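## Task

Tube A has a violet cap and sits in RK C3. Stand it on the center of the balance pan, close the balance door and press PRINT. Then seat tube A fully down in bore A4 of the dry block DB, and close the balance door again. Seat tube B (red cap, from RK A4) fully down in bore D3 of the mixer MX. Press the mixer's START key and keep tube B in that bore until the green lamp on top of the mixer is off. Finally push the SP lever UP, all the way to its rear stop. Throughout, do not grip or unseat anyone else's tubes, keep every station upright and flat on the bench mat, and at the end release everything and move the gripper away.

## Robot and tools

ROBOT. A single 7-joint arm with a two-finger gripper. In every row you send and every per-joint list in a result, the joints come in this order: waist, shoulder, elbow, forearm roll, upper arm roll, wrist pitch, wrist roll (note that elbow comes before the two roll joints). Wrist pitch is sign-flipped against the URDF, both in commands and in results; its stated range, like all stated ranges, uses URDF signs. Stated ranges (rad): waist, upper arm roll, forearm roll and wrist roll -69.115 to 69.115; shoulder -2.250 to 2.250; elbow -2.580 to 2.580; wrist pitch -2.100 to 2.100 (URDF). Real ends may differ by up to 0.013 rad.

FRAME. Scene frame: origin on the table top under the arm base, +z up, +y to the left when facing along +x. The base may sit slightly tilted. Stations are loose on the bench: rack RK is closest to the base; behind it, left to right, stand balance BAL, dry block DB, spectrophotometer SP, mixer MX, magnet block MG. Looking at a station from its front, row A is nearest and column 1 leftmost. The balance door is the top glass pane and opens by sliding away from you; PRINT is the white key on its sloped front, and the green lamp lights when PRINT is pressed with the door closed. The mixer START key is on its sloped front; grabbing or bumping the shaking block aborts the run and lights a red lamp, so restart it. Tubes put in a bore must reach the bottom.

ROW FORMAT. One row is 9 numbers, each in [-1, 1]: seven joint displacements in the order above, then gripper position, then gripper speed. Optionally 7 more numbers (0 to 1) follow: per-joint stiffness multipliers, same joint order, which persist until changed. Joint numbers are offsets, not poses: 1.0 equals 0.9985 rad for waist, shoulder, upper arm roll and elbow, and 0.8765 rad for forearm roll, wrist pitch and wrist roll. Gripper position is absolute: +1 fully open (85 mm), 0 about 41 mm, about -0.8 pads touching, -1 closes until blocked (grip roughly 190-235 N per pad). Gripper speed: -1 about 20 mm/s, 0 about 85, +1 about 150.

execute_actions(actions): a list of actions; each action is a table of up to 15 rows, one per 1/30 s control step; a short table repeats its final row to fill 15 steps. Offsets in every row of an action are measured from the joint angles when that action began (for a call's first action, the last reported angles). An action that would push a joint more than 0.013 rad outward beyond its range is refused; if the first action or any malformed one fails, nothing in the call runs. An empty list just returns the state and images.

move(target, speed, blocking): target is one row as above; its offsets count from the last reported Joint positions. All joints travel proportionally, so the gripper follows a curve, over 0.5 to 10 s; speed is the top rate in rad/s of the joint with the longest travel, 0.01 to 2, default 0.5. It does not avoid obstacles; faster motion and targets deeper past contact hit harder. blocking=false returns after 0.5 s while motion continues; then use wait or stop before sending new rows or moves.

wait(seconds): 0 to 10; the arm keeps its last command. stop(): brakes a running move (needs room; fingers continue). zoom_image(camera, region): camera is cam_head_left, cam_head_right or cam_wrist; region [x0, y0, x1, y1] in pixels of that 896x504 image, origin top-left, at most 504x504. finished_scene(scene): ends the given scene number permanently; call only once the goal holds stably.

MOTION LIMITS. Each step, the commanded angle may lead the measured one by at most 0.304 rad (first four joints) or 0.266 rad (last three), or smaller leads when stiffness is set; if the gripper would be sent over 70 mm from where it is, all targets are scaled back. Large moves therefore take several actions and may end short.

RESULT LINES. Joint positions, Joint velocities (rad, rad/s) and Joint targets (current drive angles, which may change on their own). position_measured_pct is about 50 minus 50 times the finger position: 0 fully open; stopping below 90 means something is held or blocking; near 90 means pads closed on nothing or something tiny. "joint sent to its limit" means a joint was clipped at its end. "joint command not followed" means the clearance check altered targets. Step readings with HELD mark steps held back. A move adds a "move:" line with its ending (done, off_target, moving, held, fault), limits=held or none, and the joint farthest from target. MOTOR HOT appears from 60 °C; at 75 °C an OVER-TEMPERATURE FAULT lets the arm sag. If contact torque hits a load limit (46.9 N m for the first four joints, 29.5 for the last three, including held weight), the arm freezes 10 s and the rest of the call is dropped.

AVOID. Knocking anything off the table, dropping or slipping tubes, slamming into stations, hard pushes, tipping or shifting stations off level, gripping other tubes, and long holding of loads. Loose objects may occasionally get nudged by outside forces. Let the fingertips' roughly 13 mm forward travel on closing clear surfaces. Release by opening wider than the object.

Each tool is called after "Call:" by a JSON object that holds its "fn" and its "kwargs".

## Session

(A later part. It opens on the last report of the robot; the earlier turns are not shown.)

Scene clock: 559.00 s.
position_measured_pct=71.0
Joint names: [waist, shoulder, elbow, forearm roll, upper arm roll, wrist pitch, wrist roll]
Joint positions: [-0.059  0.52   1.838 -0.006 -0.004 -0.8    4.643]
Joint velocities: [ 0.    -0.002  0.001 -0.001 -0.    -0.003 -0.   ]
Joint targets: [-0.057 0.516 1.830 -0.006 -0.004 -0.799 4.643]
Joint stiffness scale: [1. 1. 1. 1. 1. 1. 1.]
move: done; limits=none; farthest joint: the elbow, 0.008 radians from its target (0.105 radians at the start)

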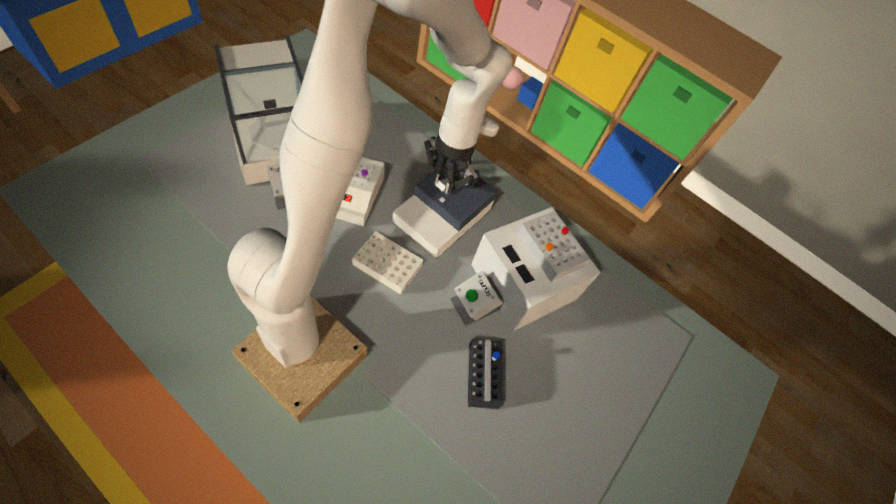

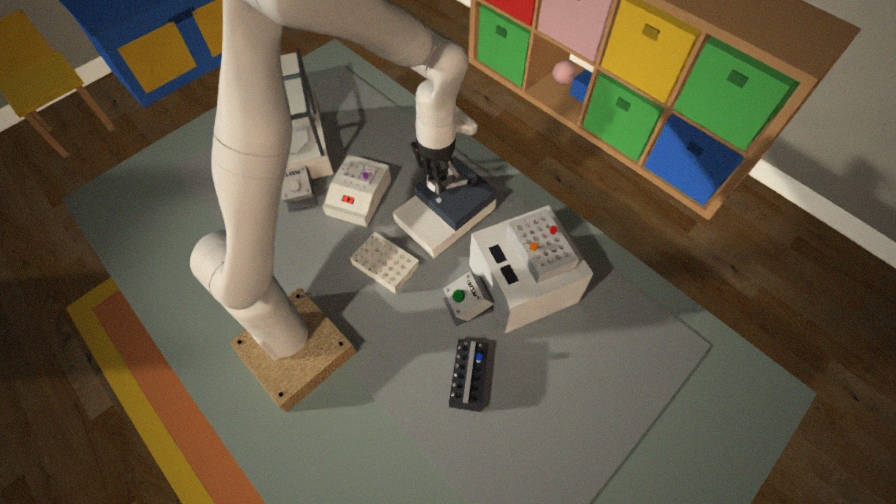

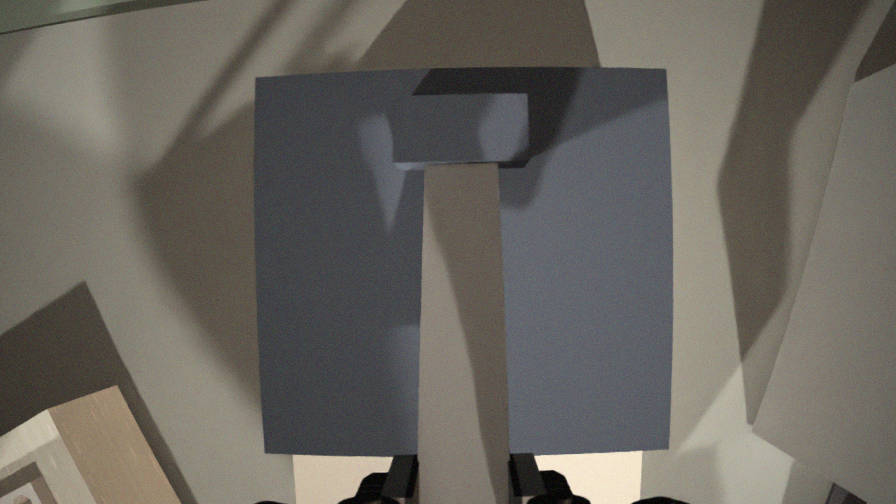

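Call:
{"fn": "move", "kwargs": {"target": [0.014,0.013,-0.19,0,0,-0.186,0,-0.5,0], "speed": 0.15}}

Call:
{"fn": "move", "kwargs": {"target": [0.015,0.093,-0.227,0,0,-0.155,0,-0.5,0], "speed": 0.15}}

Scene clock: 566.23 s.
position_measured_pct=71.0
Joint names: [waist, shoulder, elbow, forearm roll, upper arm roll, wrist pitch, wrist roll]
Joint positions: [-0.048  0.532  1.656 -0.006 -0.004 -0.963  4.643]
Joint velocities: [-0.     0.002 -0.001 -0.001  0.    -0.    -0.001]
Joint targets: [-0.045 0.533 1.648 -0.006 -0.004 -0.963 4.643]
Joint stiffness scale: [1. 1. 1. 1. 1. 1. 1.]
move: done; limits=none; farthest joint: the elbow, 0.007 radians from its target (0.190 radians at the start)

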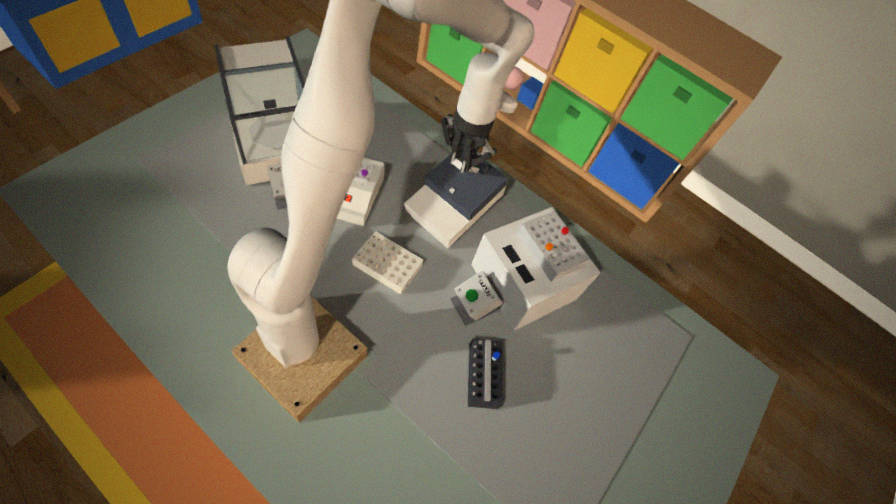

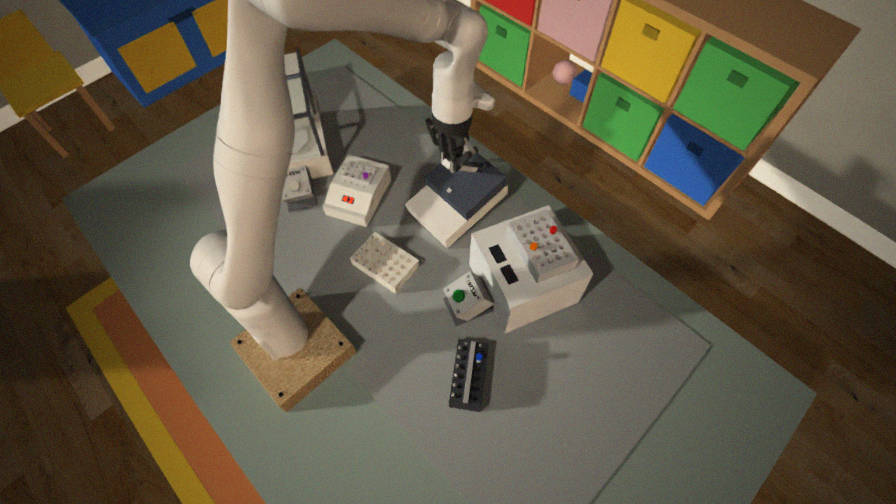

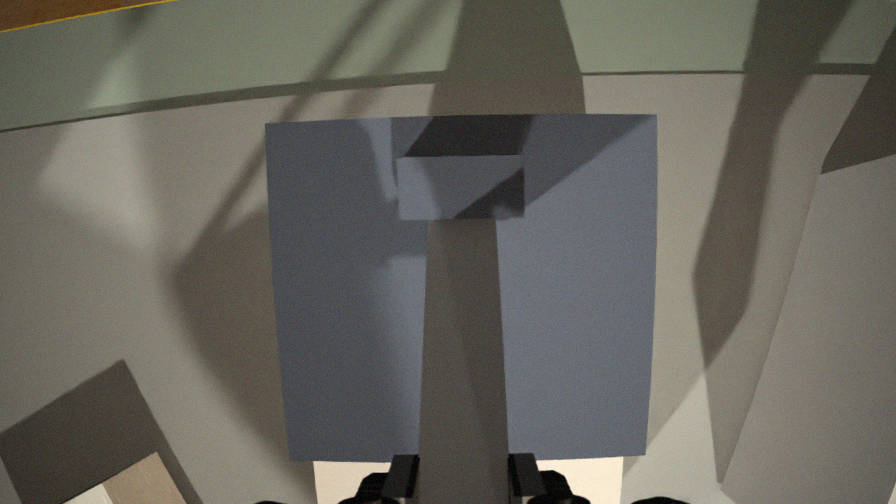

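Scene clock: 568.13 s.
position_measured_pct=71.0
Joint names: [waist, shoulder, elbow, forearm roll, upper arm roll, wrist pitch, wrist roll]
Joint positions: [-0.035  0.623  1.436 -0.006 -0.004 -1.097  4.643]
Joint velocities: [ 0.001  0.005 -0.002  0.     0.    -0.    -0.   ]
Joint targets: [-0.033 0.625 1.429 -0.006 -0.004 -1.098 4.643]
Joint stiffness scale: [1. 1. 1. 1. 1. 1. 1.]
move: done; limits=none; farthest joint: the elbow, 0.006 radians from its target (0.226 radians at the start)

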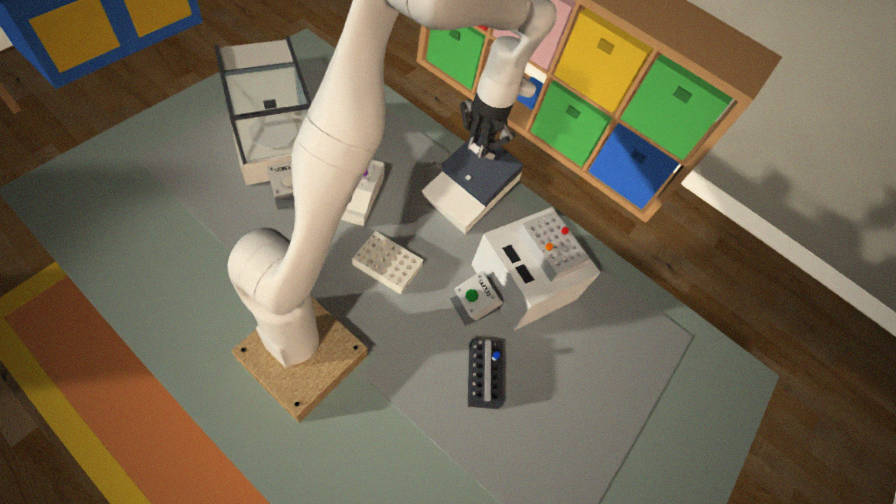

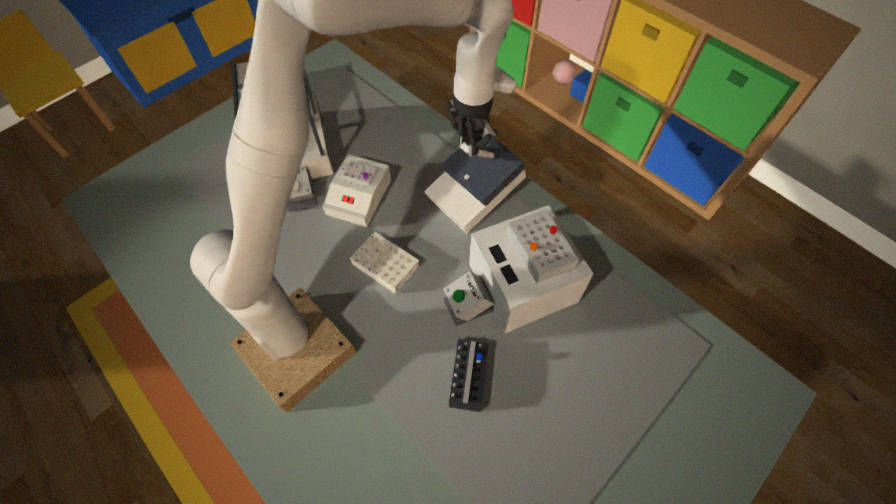

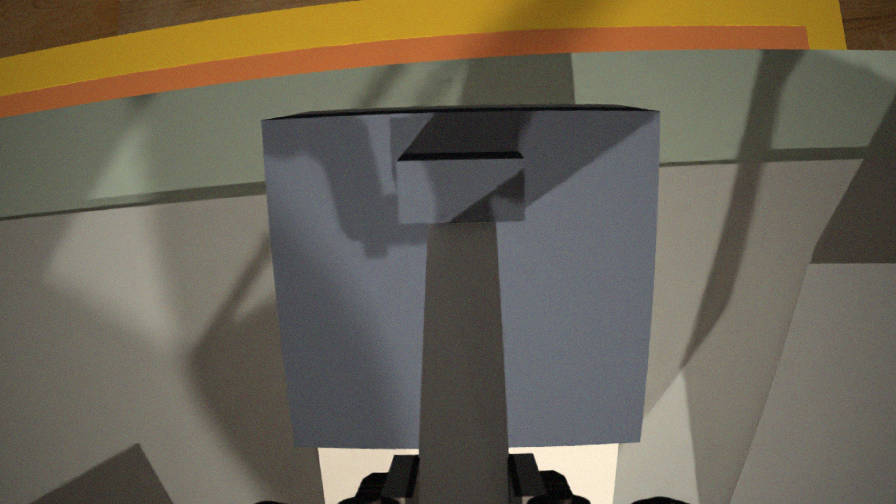

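Call:
{"fn": "move", "kwargs": {"target": [-0.027,-0.108,0.42,0,0,0.355,0,-0.5,0], "speed": 0.15}}

Call:
{"fn": "move", "kwargs": {"target": [0,0,0,0,0,0,0,-0.3,-1]}}

Scene clock: 576.60 s.
position_measured_pct=71.0
Joint names: [waist, shoulder, elbow, forearm roll, upper arm roll, wrist pitch, wrist roll]
Joint positions: [-0.059  0.511  1.835 -0.006 -0.004 -0.768  4.643]
Joint velocities: [-0.002 -0.002  0.002 -0.001 -0.    -0.     0.   ]
Joint targets: [-0.062 0.516 1.855 -0.006 -0.004 -0.786 4.643]
Joint stiffness scale: [1. 1. 1. 1. 1. 1. 1.]
move: off_target; limits=none; farthest joint: the elbow, 0.020 radians from its target (0.420 radians at the start)

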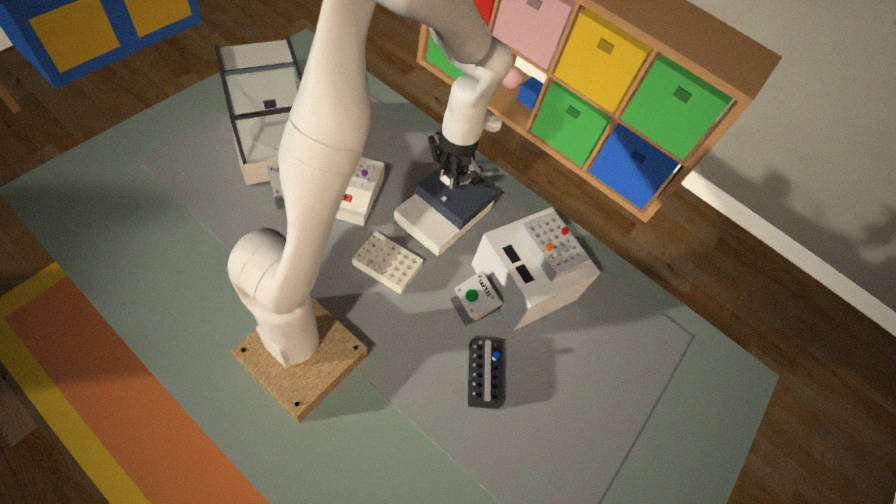

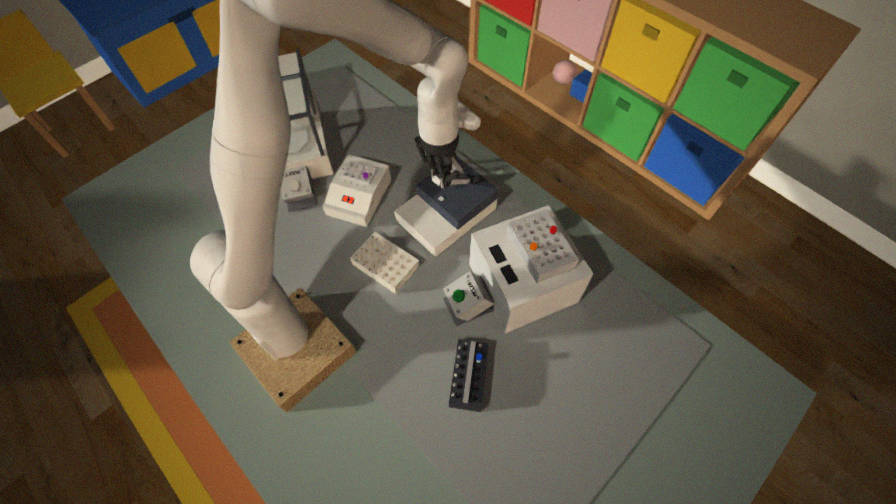

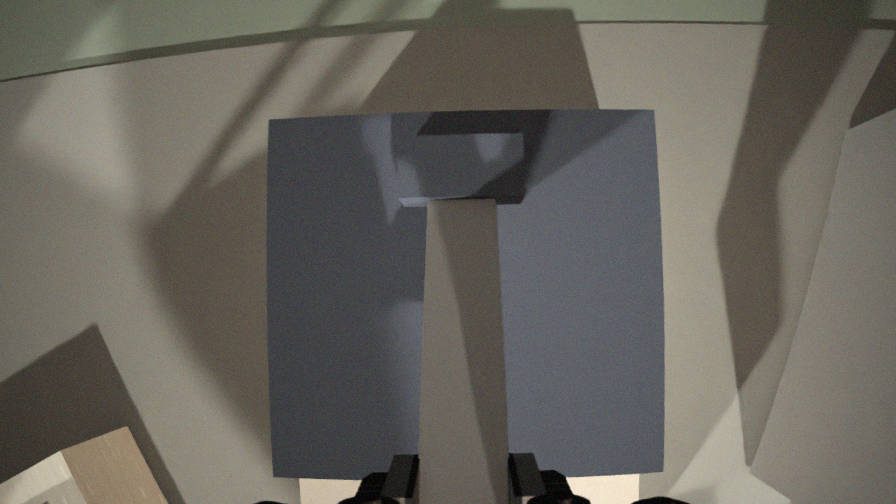

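Scene clock: 577.17 s.
position_measured_pct=65.1
Joint names: [waist, shoulder, elbow, forearm roll, upper arm roll, wrist pitch, wrist roll]
Joint positions: [-0.059  0.51   1.834 -0.006 -0.004 -0.765  4.643]
Joint velocities: [ 0.001  0.001  0.    -0.    -0.    -0.001  0.001]
Joint targets: [-0.059 0.511 1.835 -0.006 -0.004 -0.768 4.643]
Joint stiffness scale: [1. 1. 1. 1. 1. 1. 1.]
move: done; limits=none; farthest joint: the wrist pitch, 0.003 radians from its target (0.000 radians at the start)

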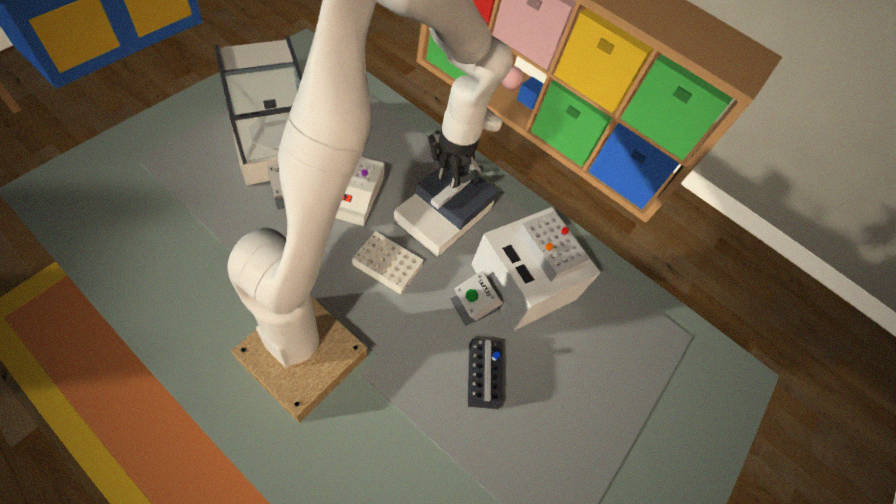

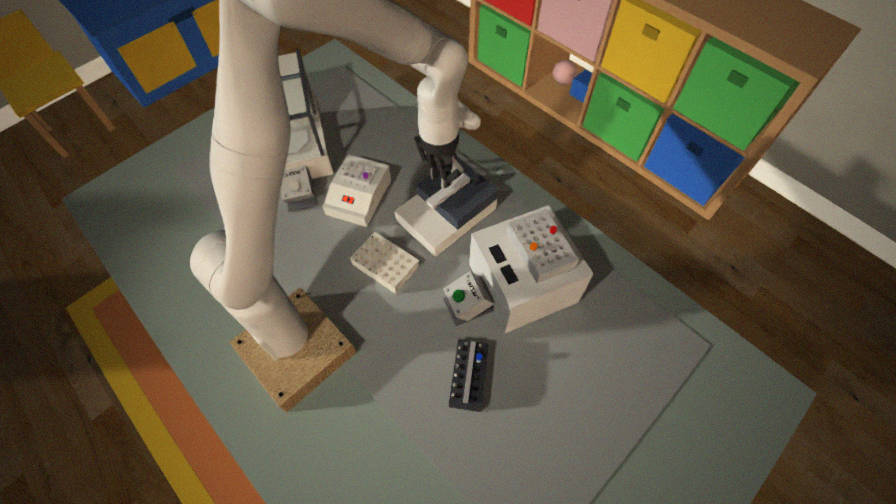

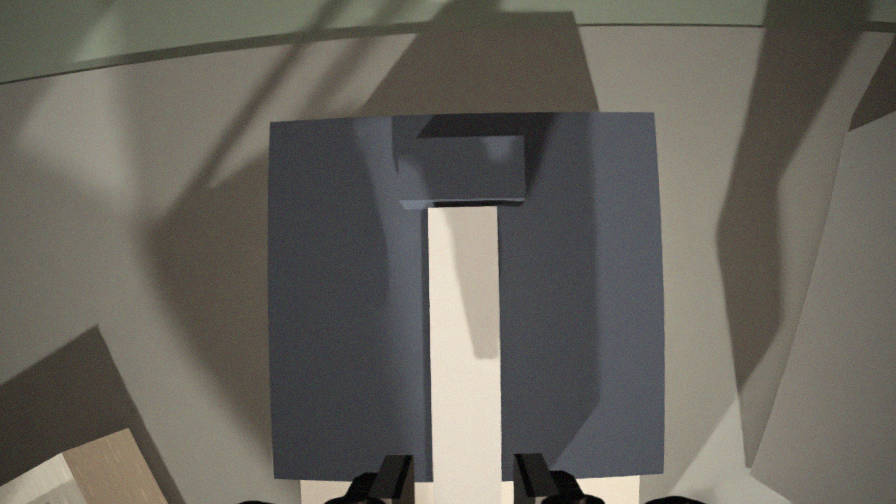

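Call:
{"fn": "move", "kwargs": {"target": [-0.004,0.095,0.106,0,0,0.184,0,0,1], "speed": 0.2}}

Call:
{"fn": "move", "kwargs": {"target": [0,0,0,0,0,0,0,-0.445,-1]}}

Call:
{"fn": "move", "kwargs": {"target": [0.004,-0.086,-0.11,0,0,-0.223,0,-0.445,-1], "speed": 0.12}}

Scene clock: 584.37 s.
position_measured_pct=50.0
Joint names: [waist, shoulder, elbow, forearm roll, upper arm roll, wrist pitch, wrist roll]
Joint positions: [-0.06   0.602  1.935 -0.006 -0.004 -0.609  4.643]
Joint velocities: [-0.     0.002 -0.    -0.     0.     0.    -0.   ]
Joint targets: [-0.063 0.605 1.940 -0.006 -0.004 -0.604 4.643]
Joint stiffness scale: [1. 1. 1. 1. 1. 1. 1.]
move: done; limits=none; farthest joint: the elbow, 0.005 radians from its target (0.106 radians at the start)

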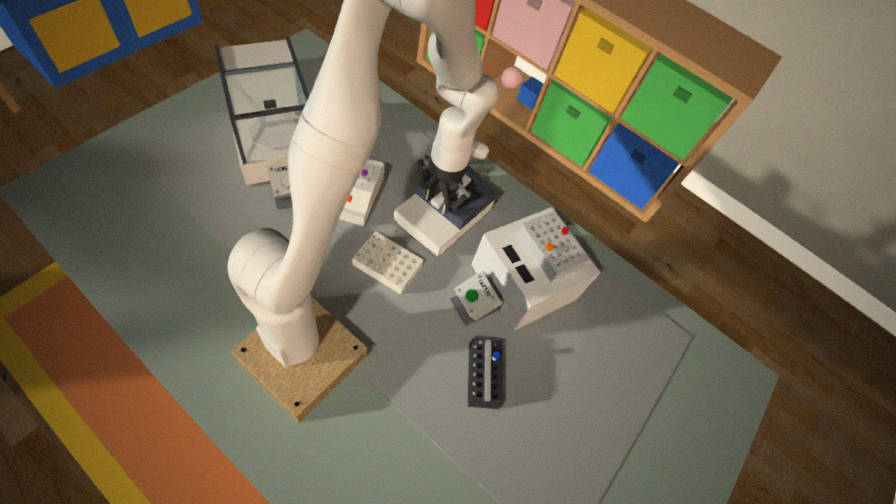

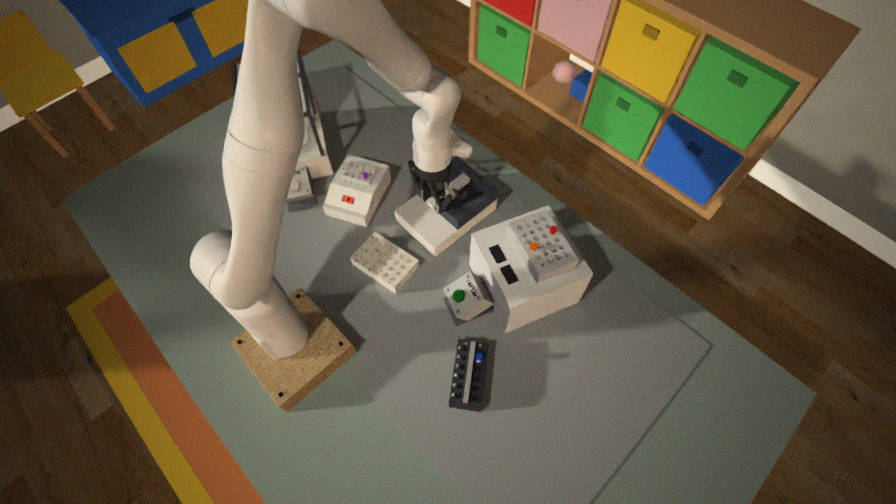

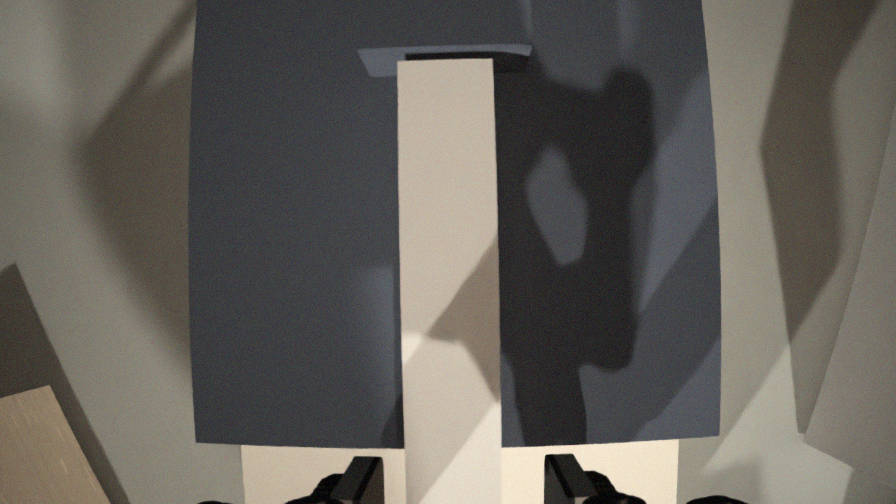

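Scene clock: 585.63 s.
position_measured_pct=69.4
Joint names: [waist, shoulder, elbow, forearm roll, upper arm roll, wrist pitch, wrist roll]
Joint positions: [-0.062  0.602  1.935 -0.006 -0.005 -0.609  4.643]
Joint velocities: [ 0.002  0.    -0.    -0.     0.    -0.001  0.   ]
Joint targets: [-0.060 0.602 1.935 -0.006 -0.004 -0.609 4.643]
Joint stiffness scale: [1. 1. 1. 1. 1. 1. 1.]
move: done; limits=none; farthest joint: the waist, 0.002 radians from its target (0.000 radians at the start)

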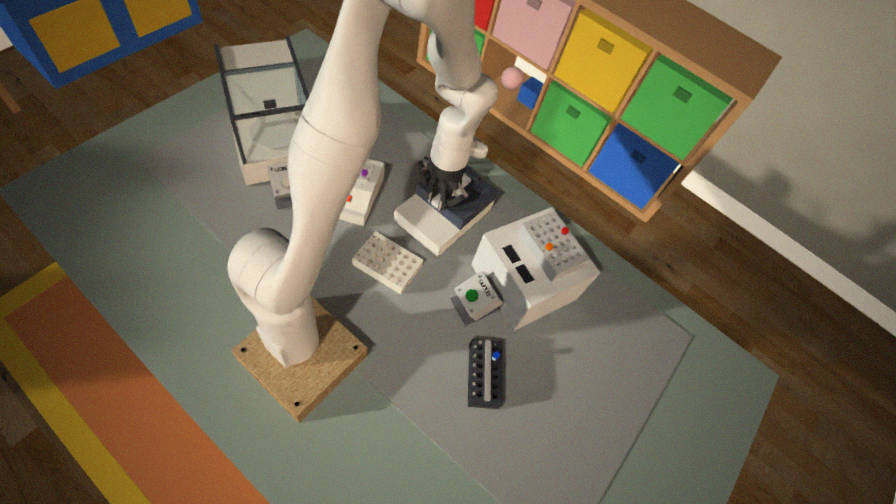

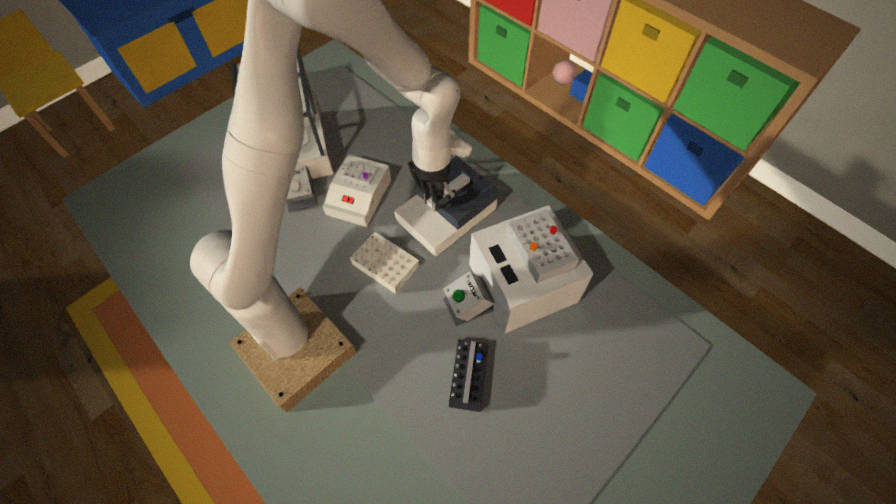

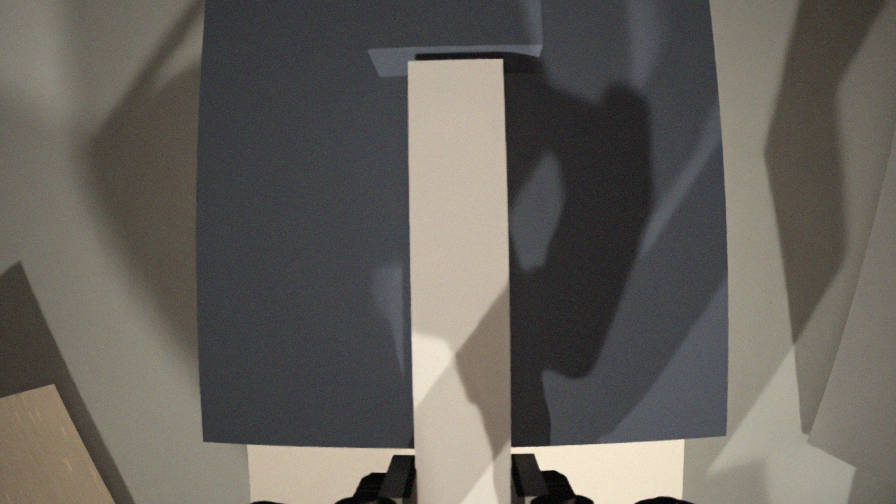

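Scene clock: 587.60 s.
position_measured_pct=69.4
Joint names: [waist, shoulder, elbow, forearm roll, upper arm roll, wrist pitch, wrist roll]
Joint positions: [-0.059  0.524  1.831 -0.006 -0.006 -0.797  4.643]
Joint velocities: [-0.    -0.001 -0.     0.001 -0.     0.     0.   ]
Joint targets: [-0.058 0.516 1.825 -0.006 -0.005 -0.805 4.643]
Joint stiffness scale: [1. 1. 1. 1. 1. 1. 1.]
move: done; limits=none; farthest joint: the shoulder, 0.008 radians from its target (0.086 radians at the start)

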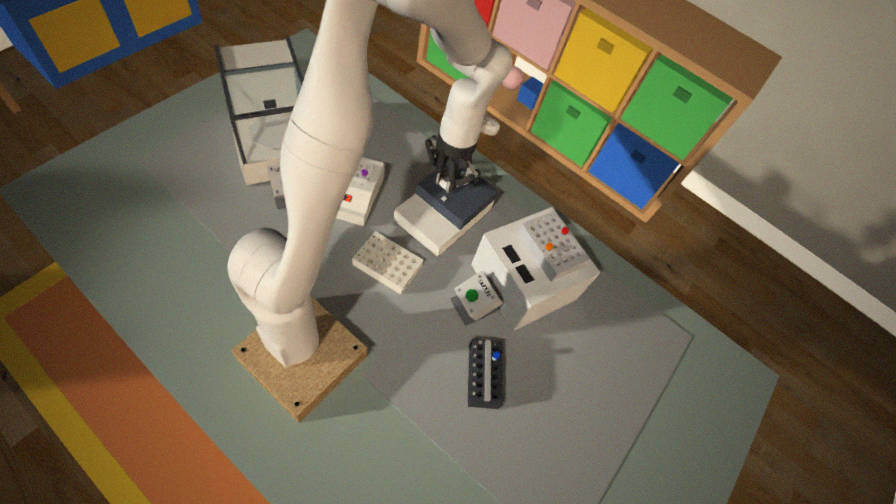

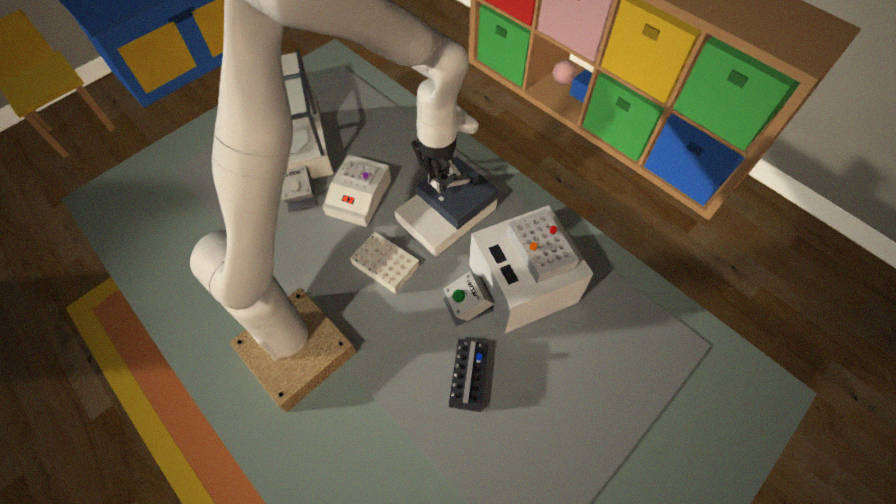

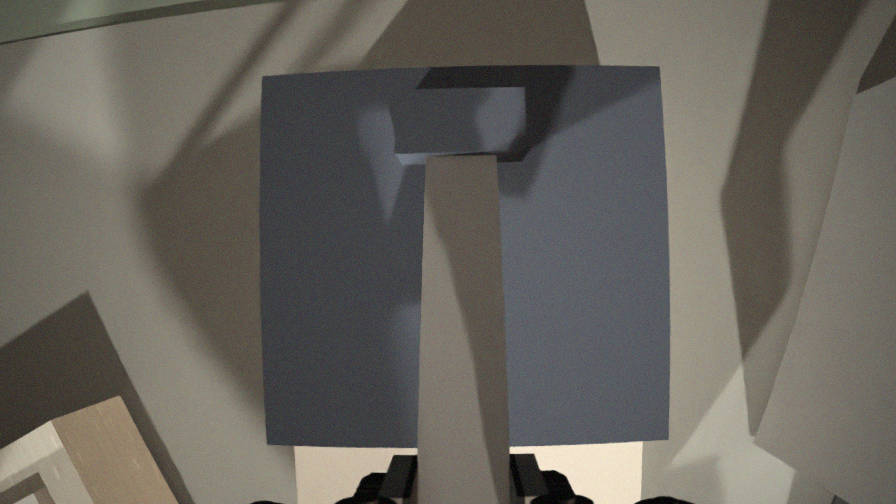

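Call:
{"fn": "move", "kwargs": {"target": [0.006,-0.013,-0.094,0,0,-0.111,0,-0.415,-1], "speed": 0.08}}

Scene clock: 591.83 s.
position_measured_pct=69.4
Joint names: [waist, shoulder, elbow, forearm roll, upper arm roll, wrist pitch, wrist roll]
Joint positions: [-0.054  0.513  1.741 -0.006 -0.006 -0.886  4.643]
Joint velocities: [-0.001 -0.001 -0.     0.001  0.    -0.     0.   ]
Joint targets: [-0.053 0.511 1.738 -0.006 -0.006 -0.894 4.643]
Joint stiffness scale: [1. 1. 1. 1. 1. 1. 1.]
move: done; limits=none; farthest joint: the wrist pitch, 0.008 radians from its target (0.096 radians at the start)

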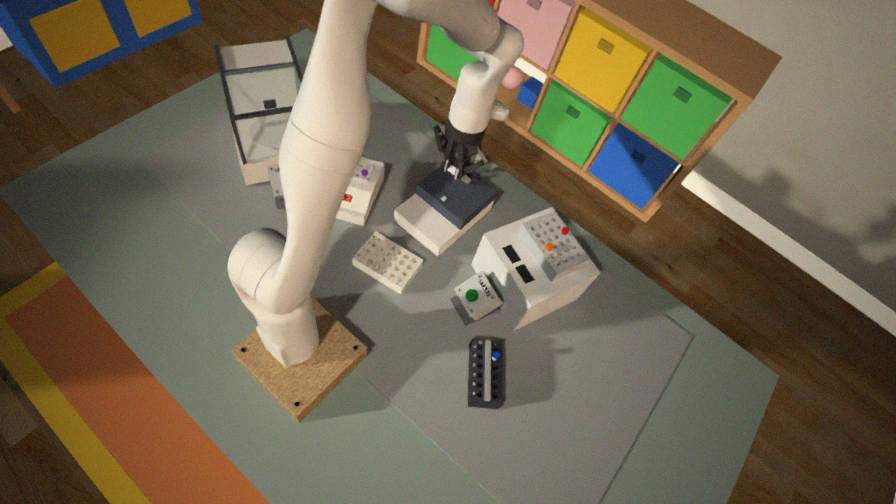

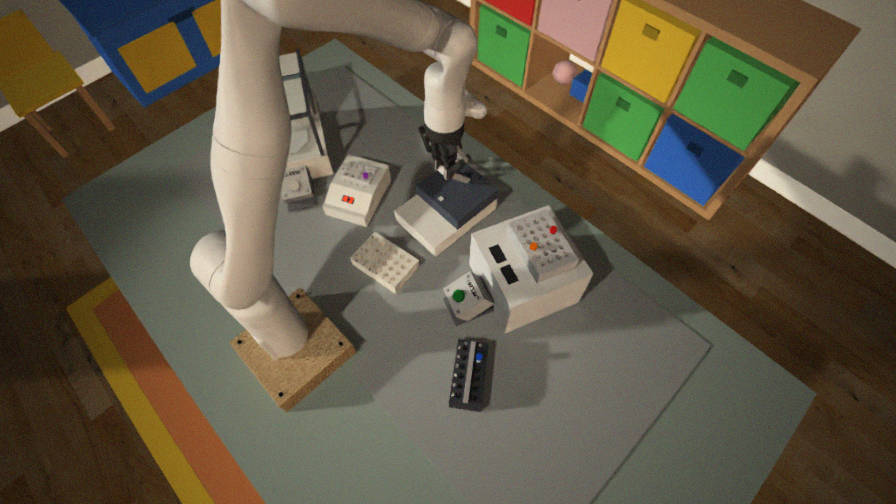

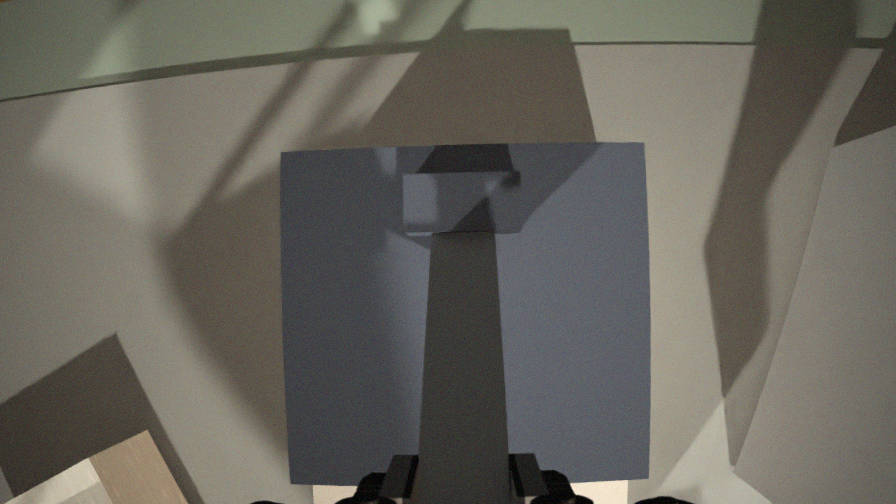

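Call:
{"fn": "move", "kwargs": {"target": [0.009,0.025,-0.133,0,0,-0.13,0,-0.415,-1], "speed": 0.1}}

Scene clock: 597.57 s.
position_measured_pct=69.4
Joint names: [waist, shoulder, elbow, forearm roll, upper arm roll, wrist pitch, wrist roll]
Joint positions: [-0.048  0.537  1.615 -0.006 -0.006 -0.999  4.643]
Joint velocities: [ 0.001  0.002 -0.001 -0.     0.001 -0.001  0.   ]
Joint targets: [-0.045 0.538 1.608 -0.006 -0.006 -1.000 4.643]
Joint stiffness scale: [1. 1. 1. 1. 1. 1. 1.]
move: done; limits=none; farthest joint: the elbow, 0.006 radians from its target (0.133 radians at the start)

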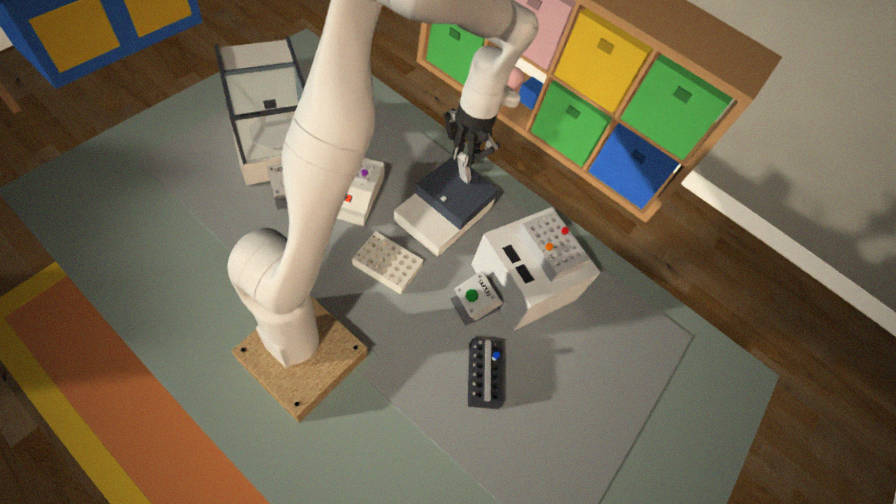

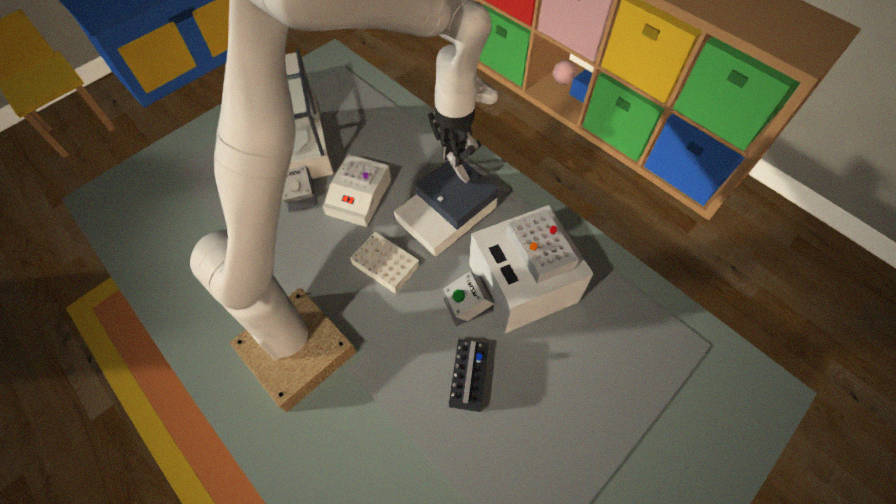

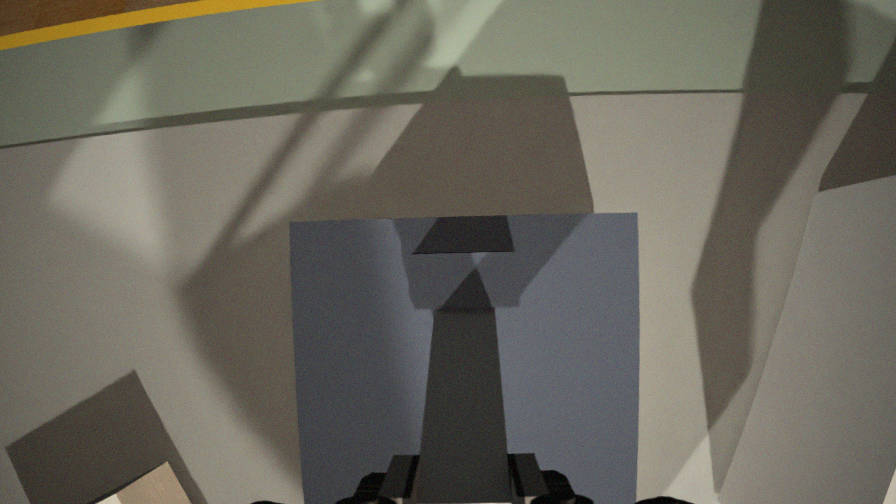

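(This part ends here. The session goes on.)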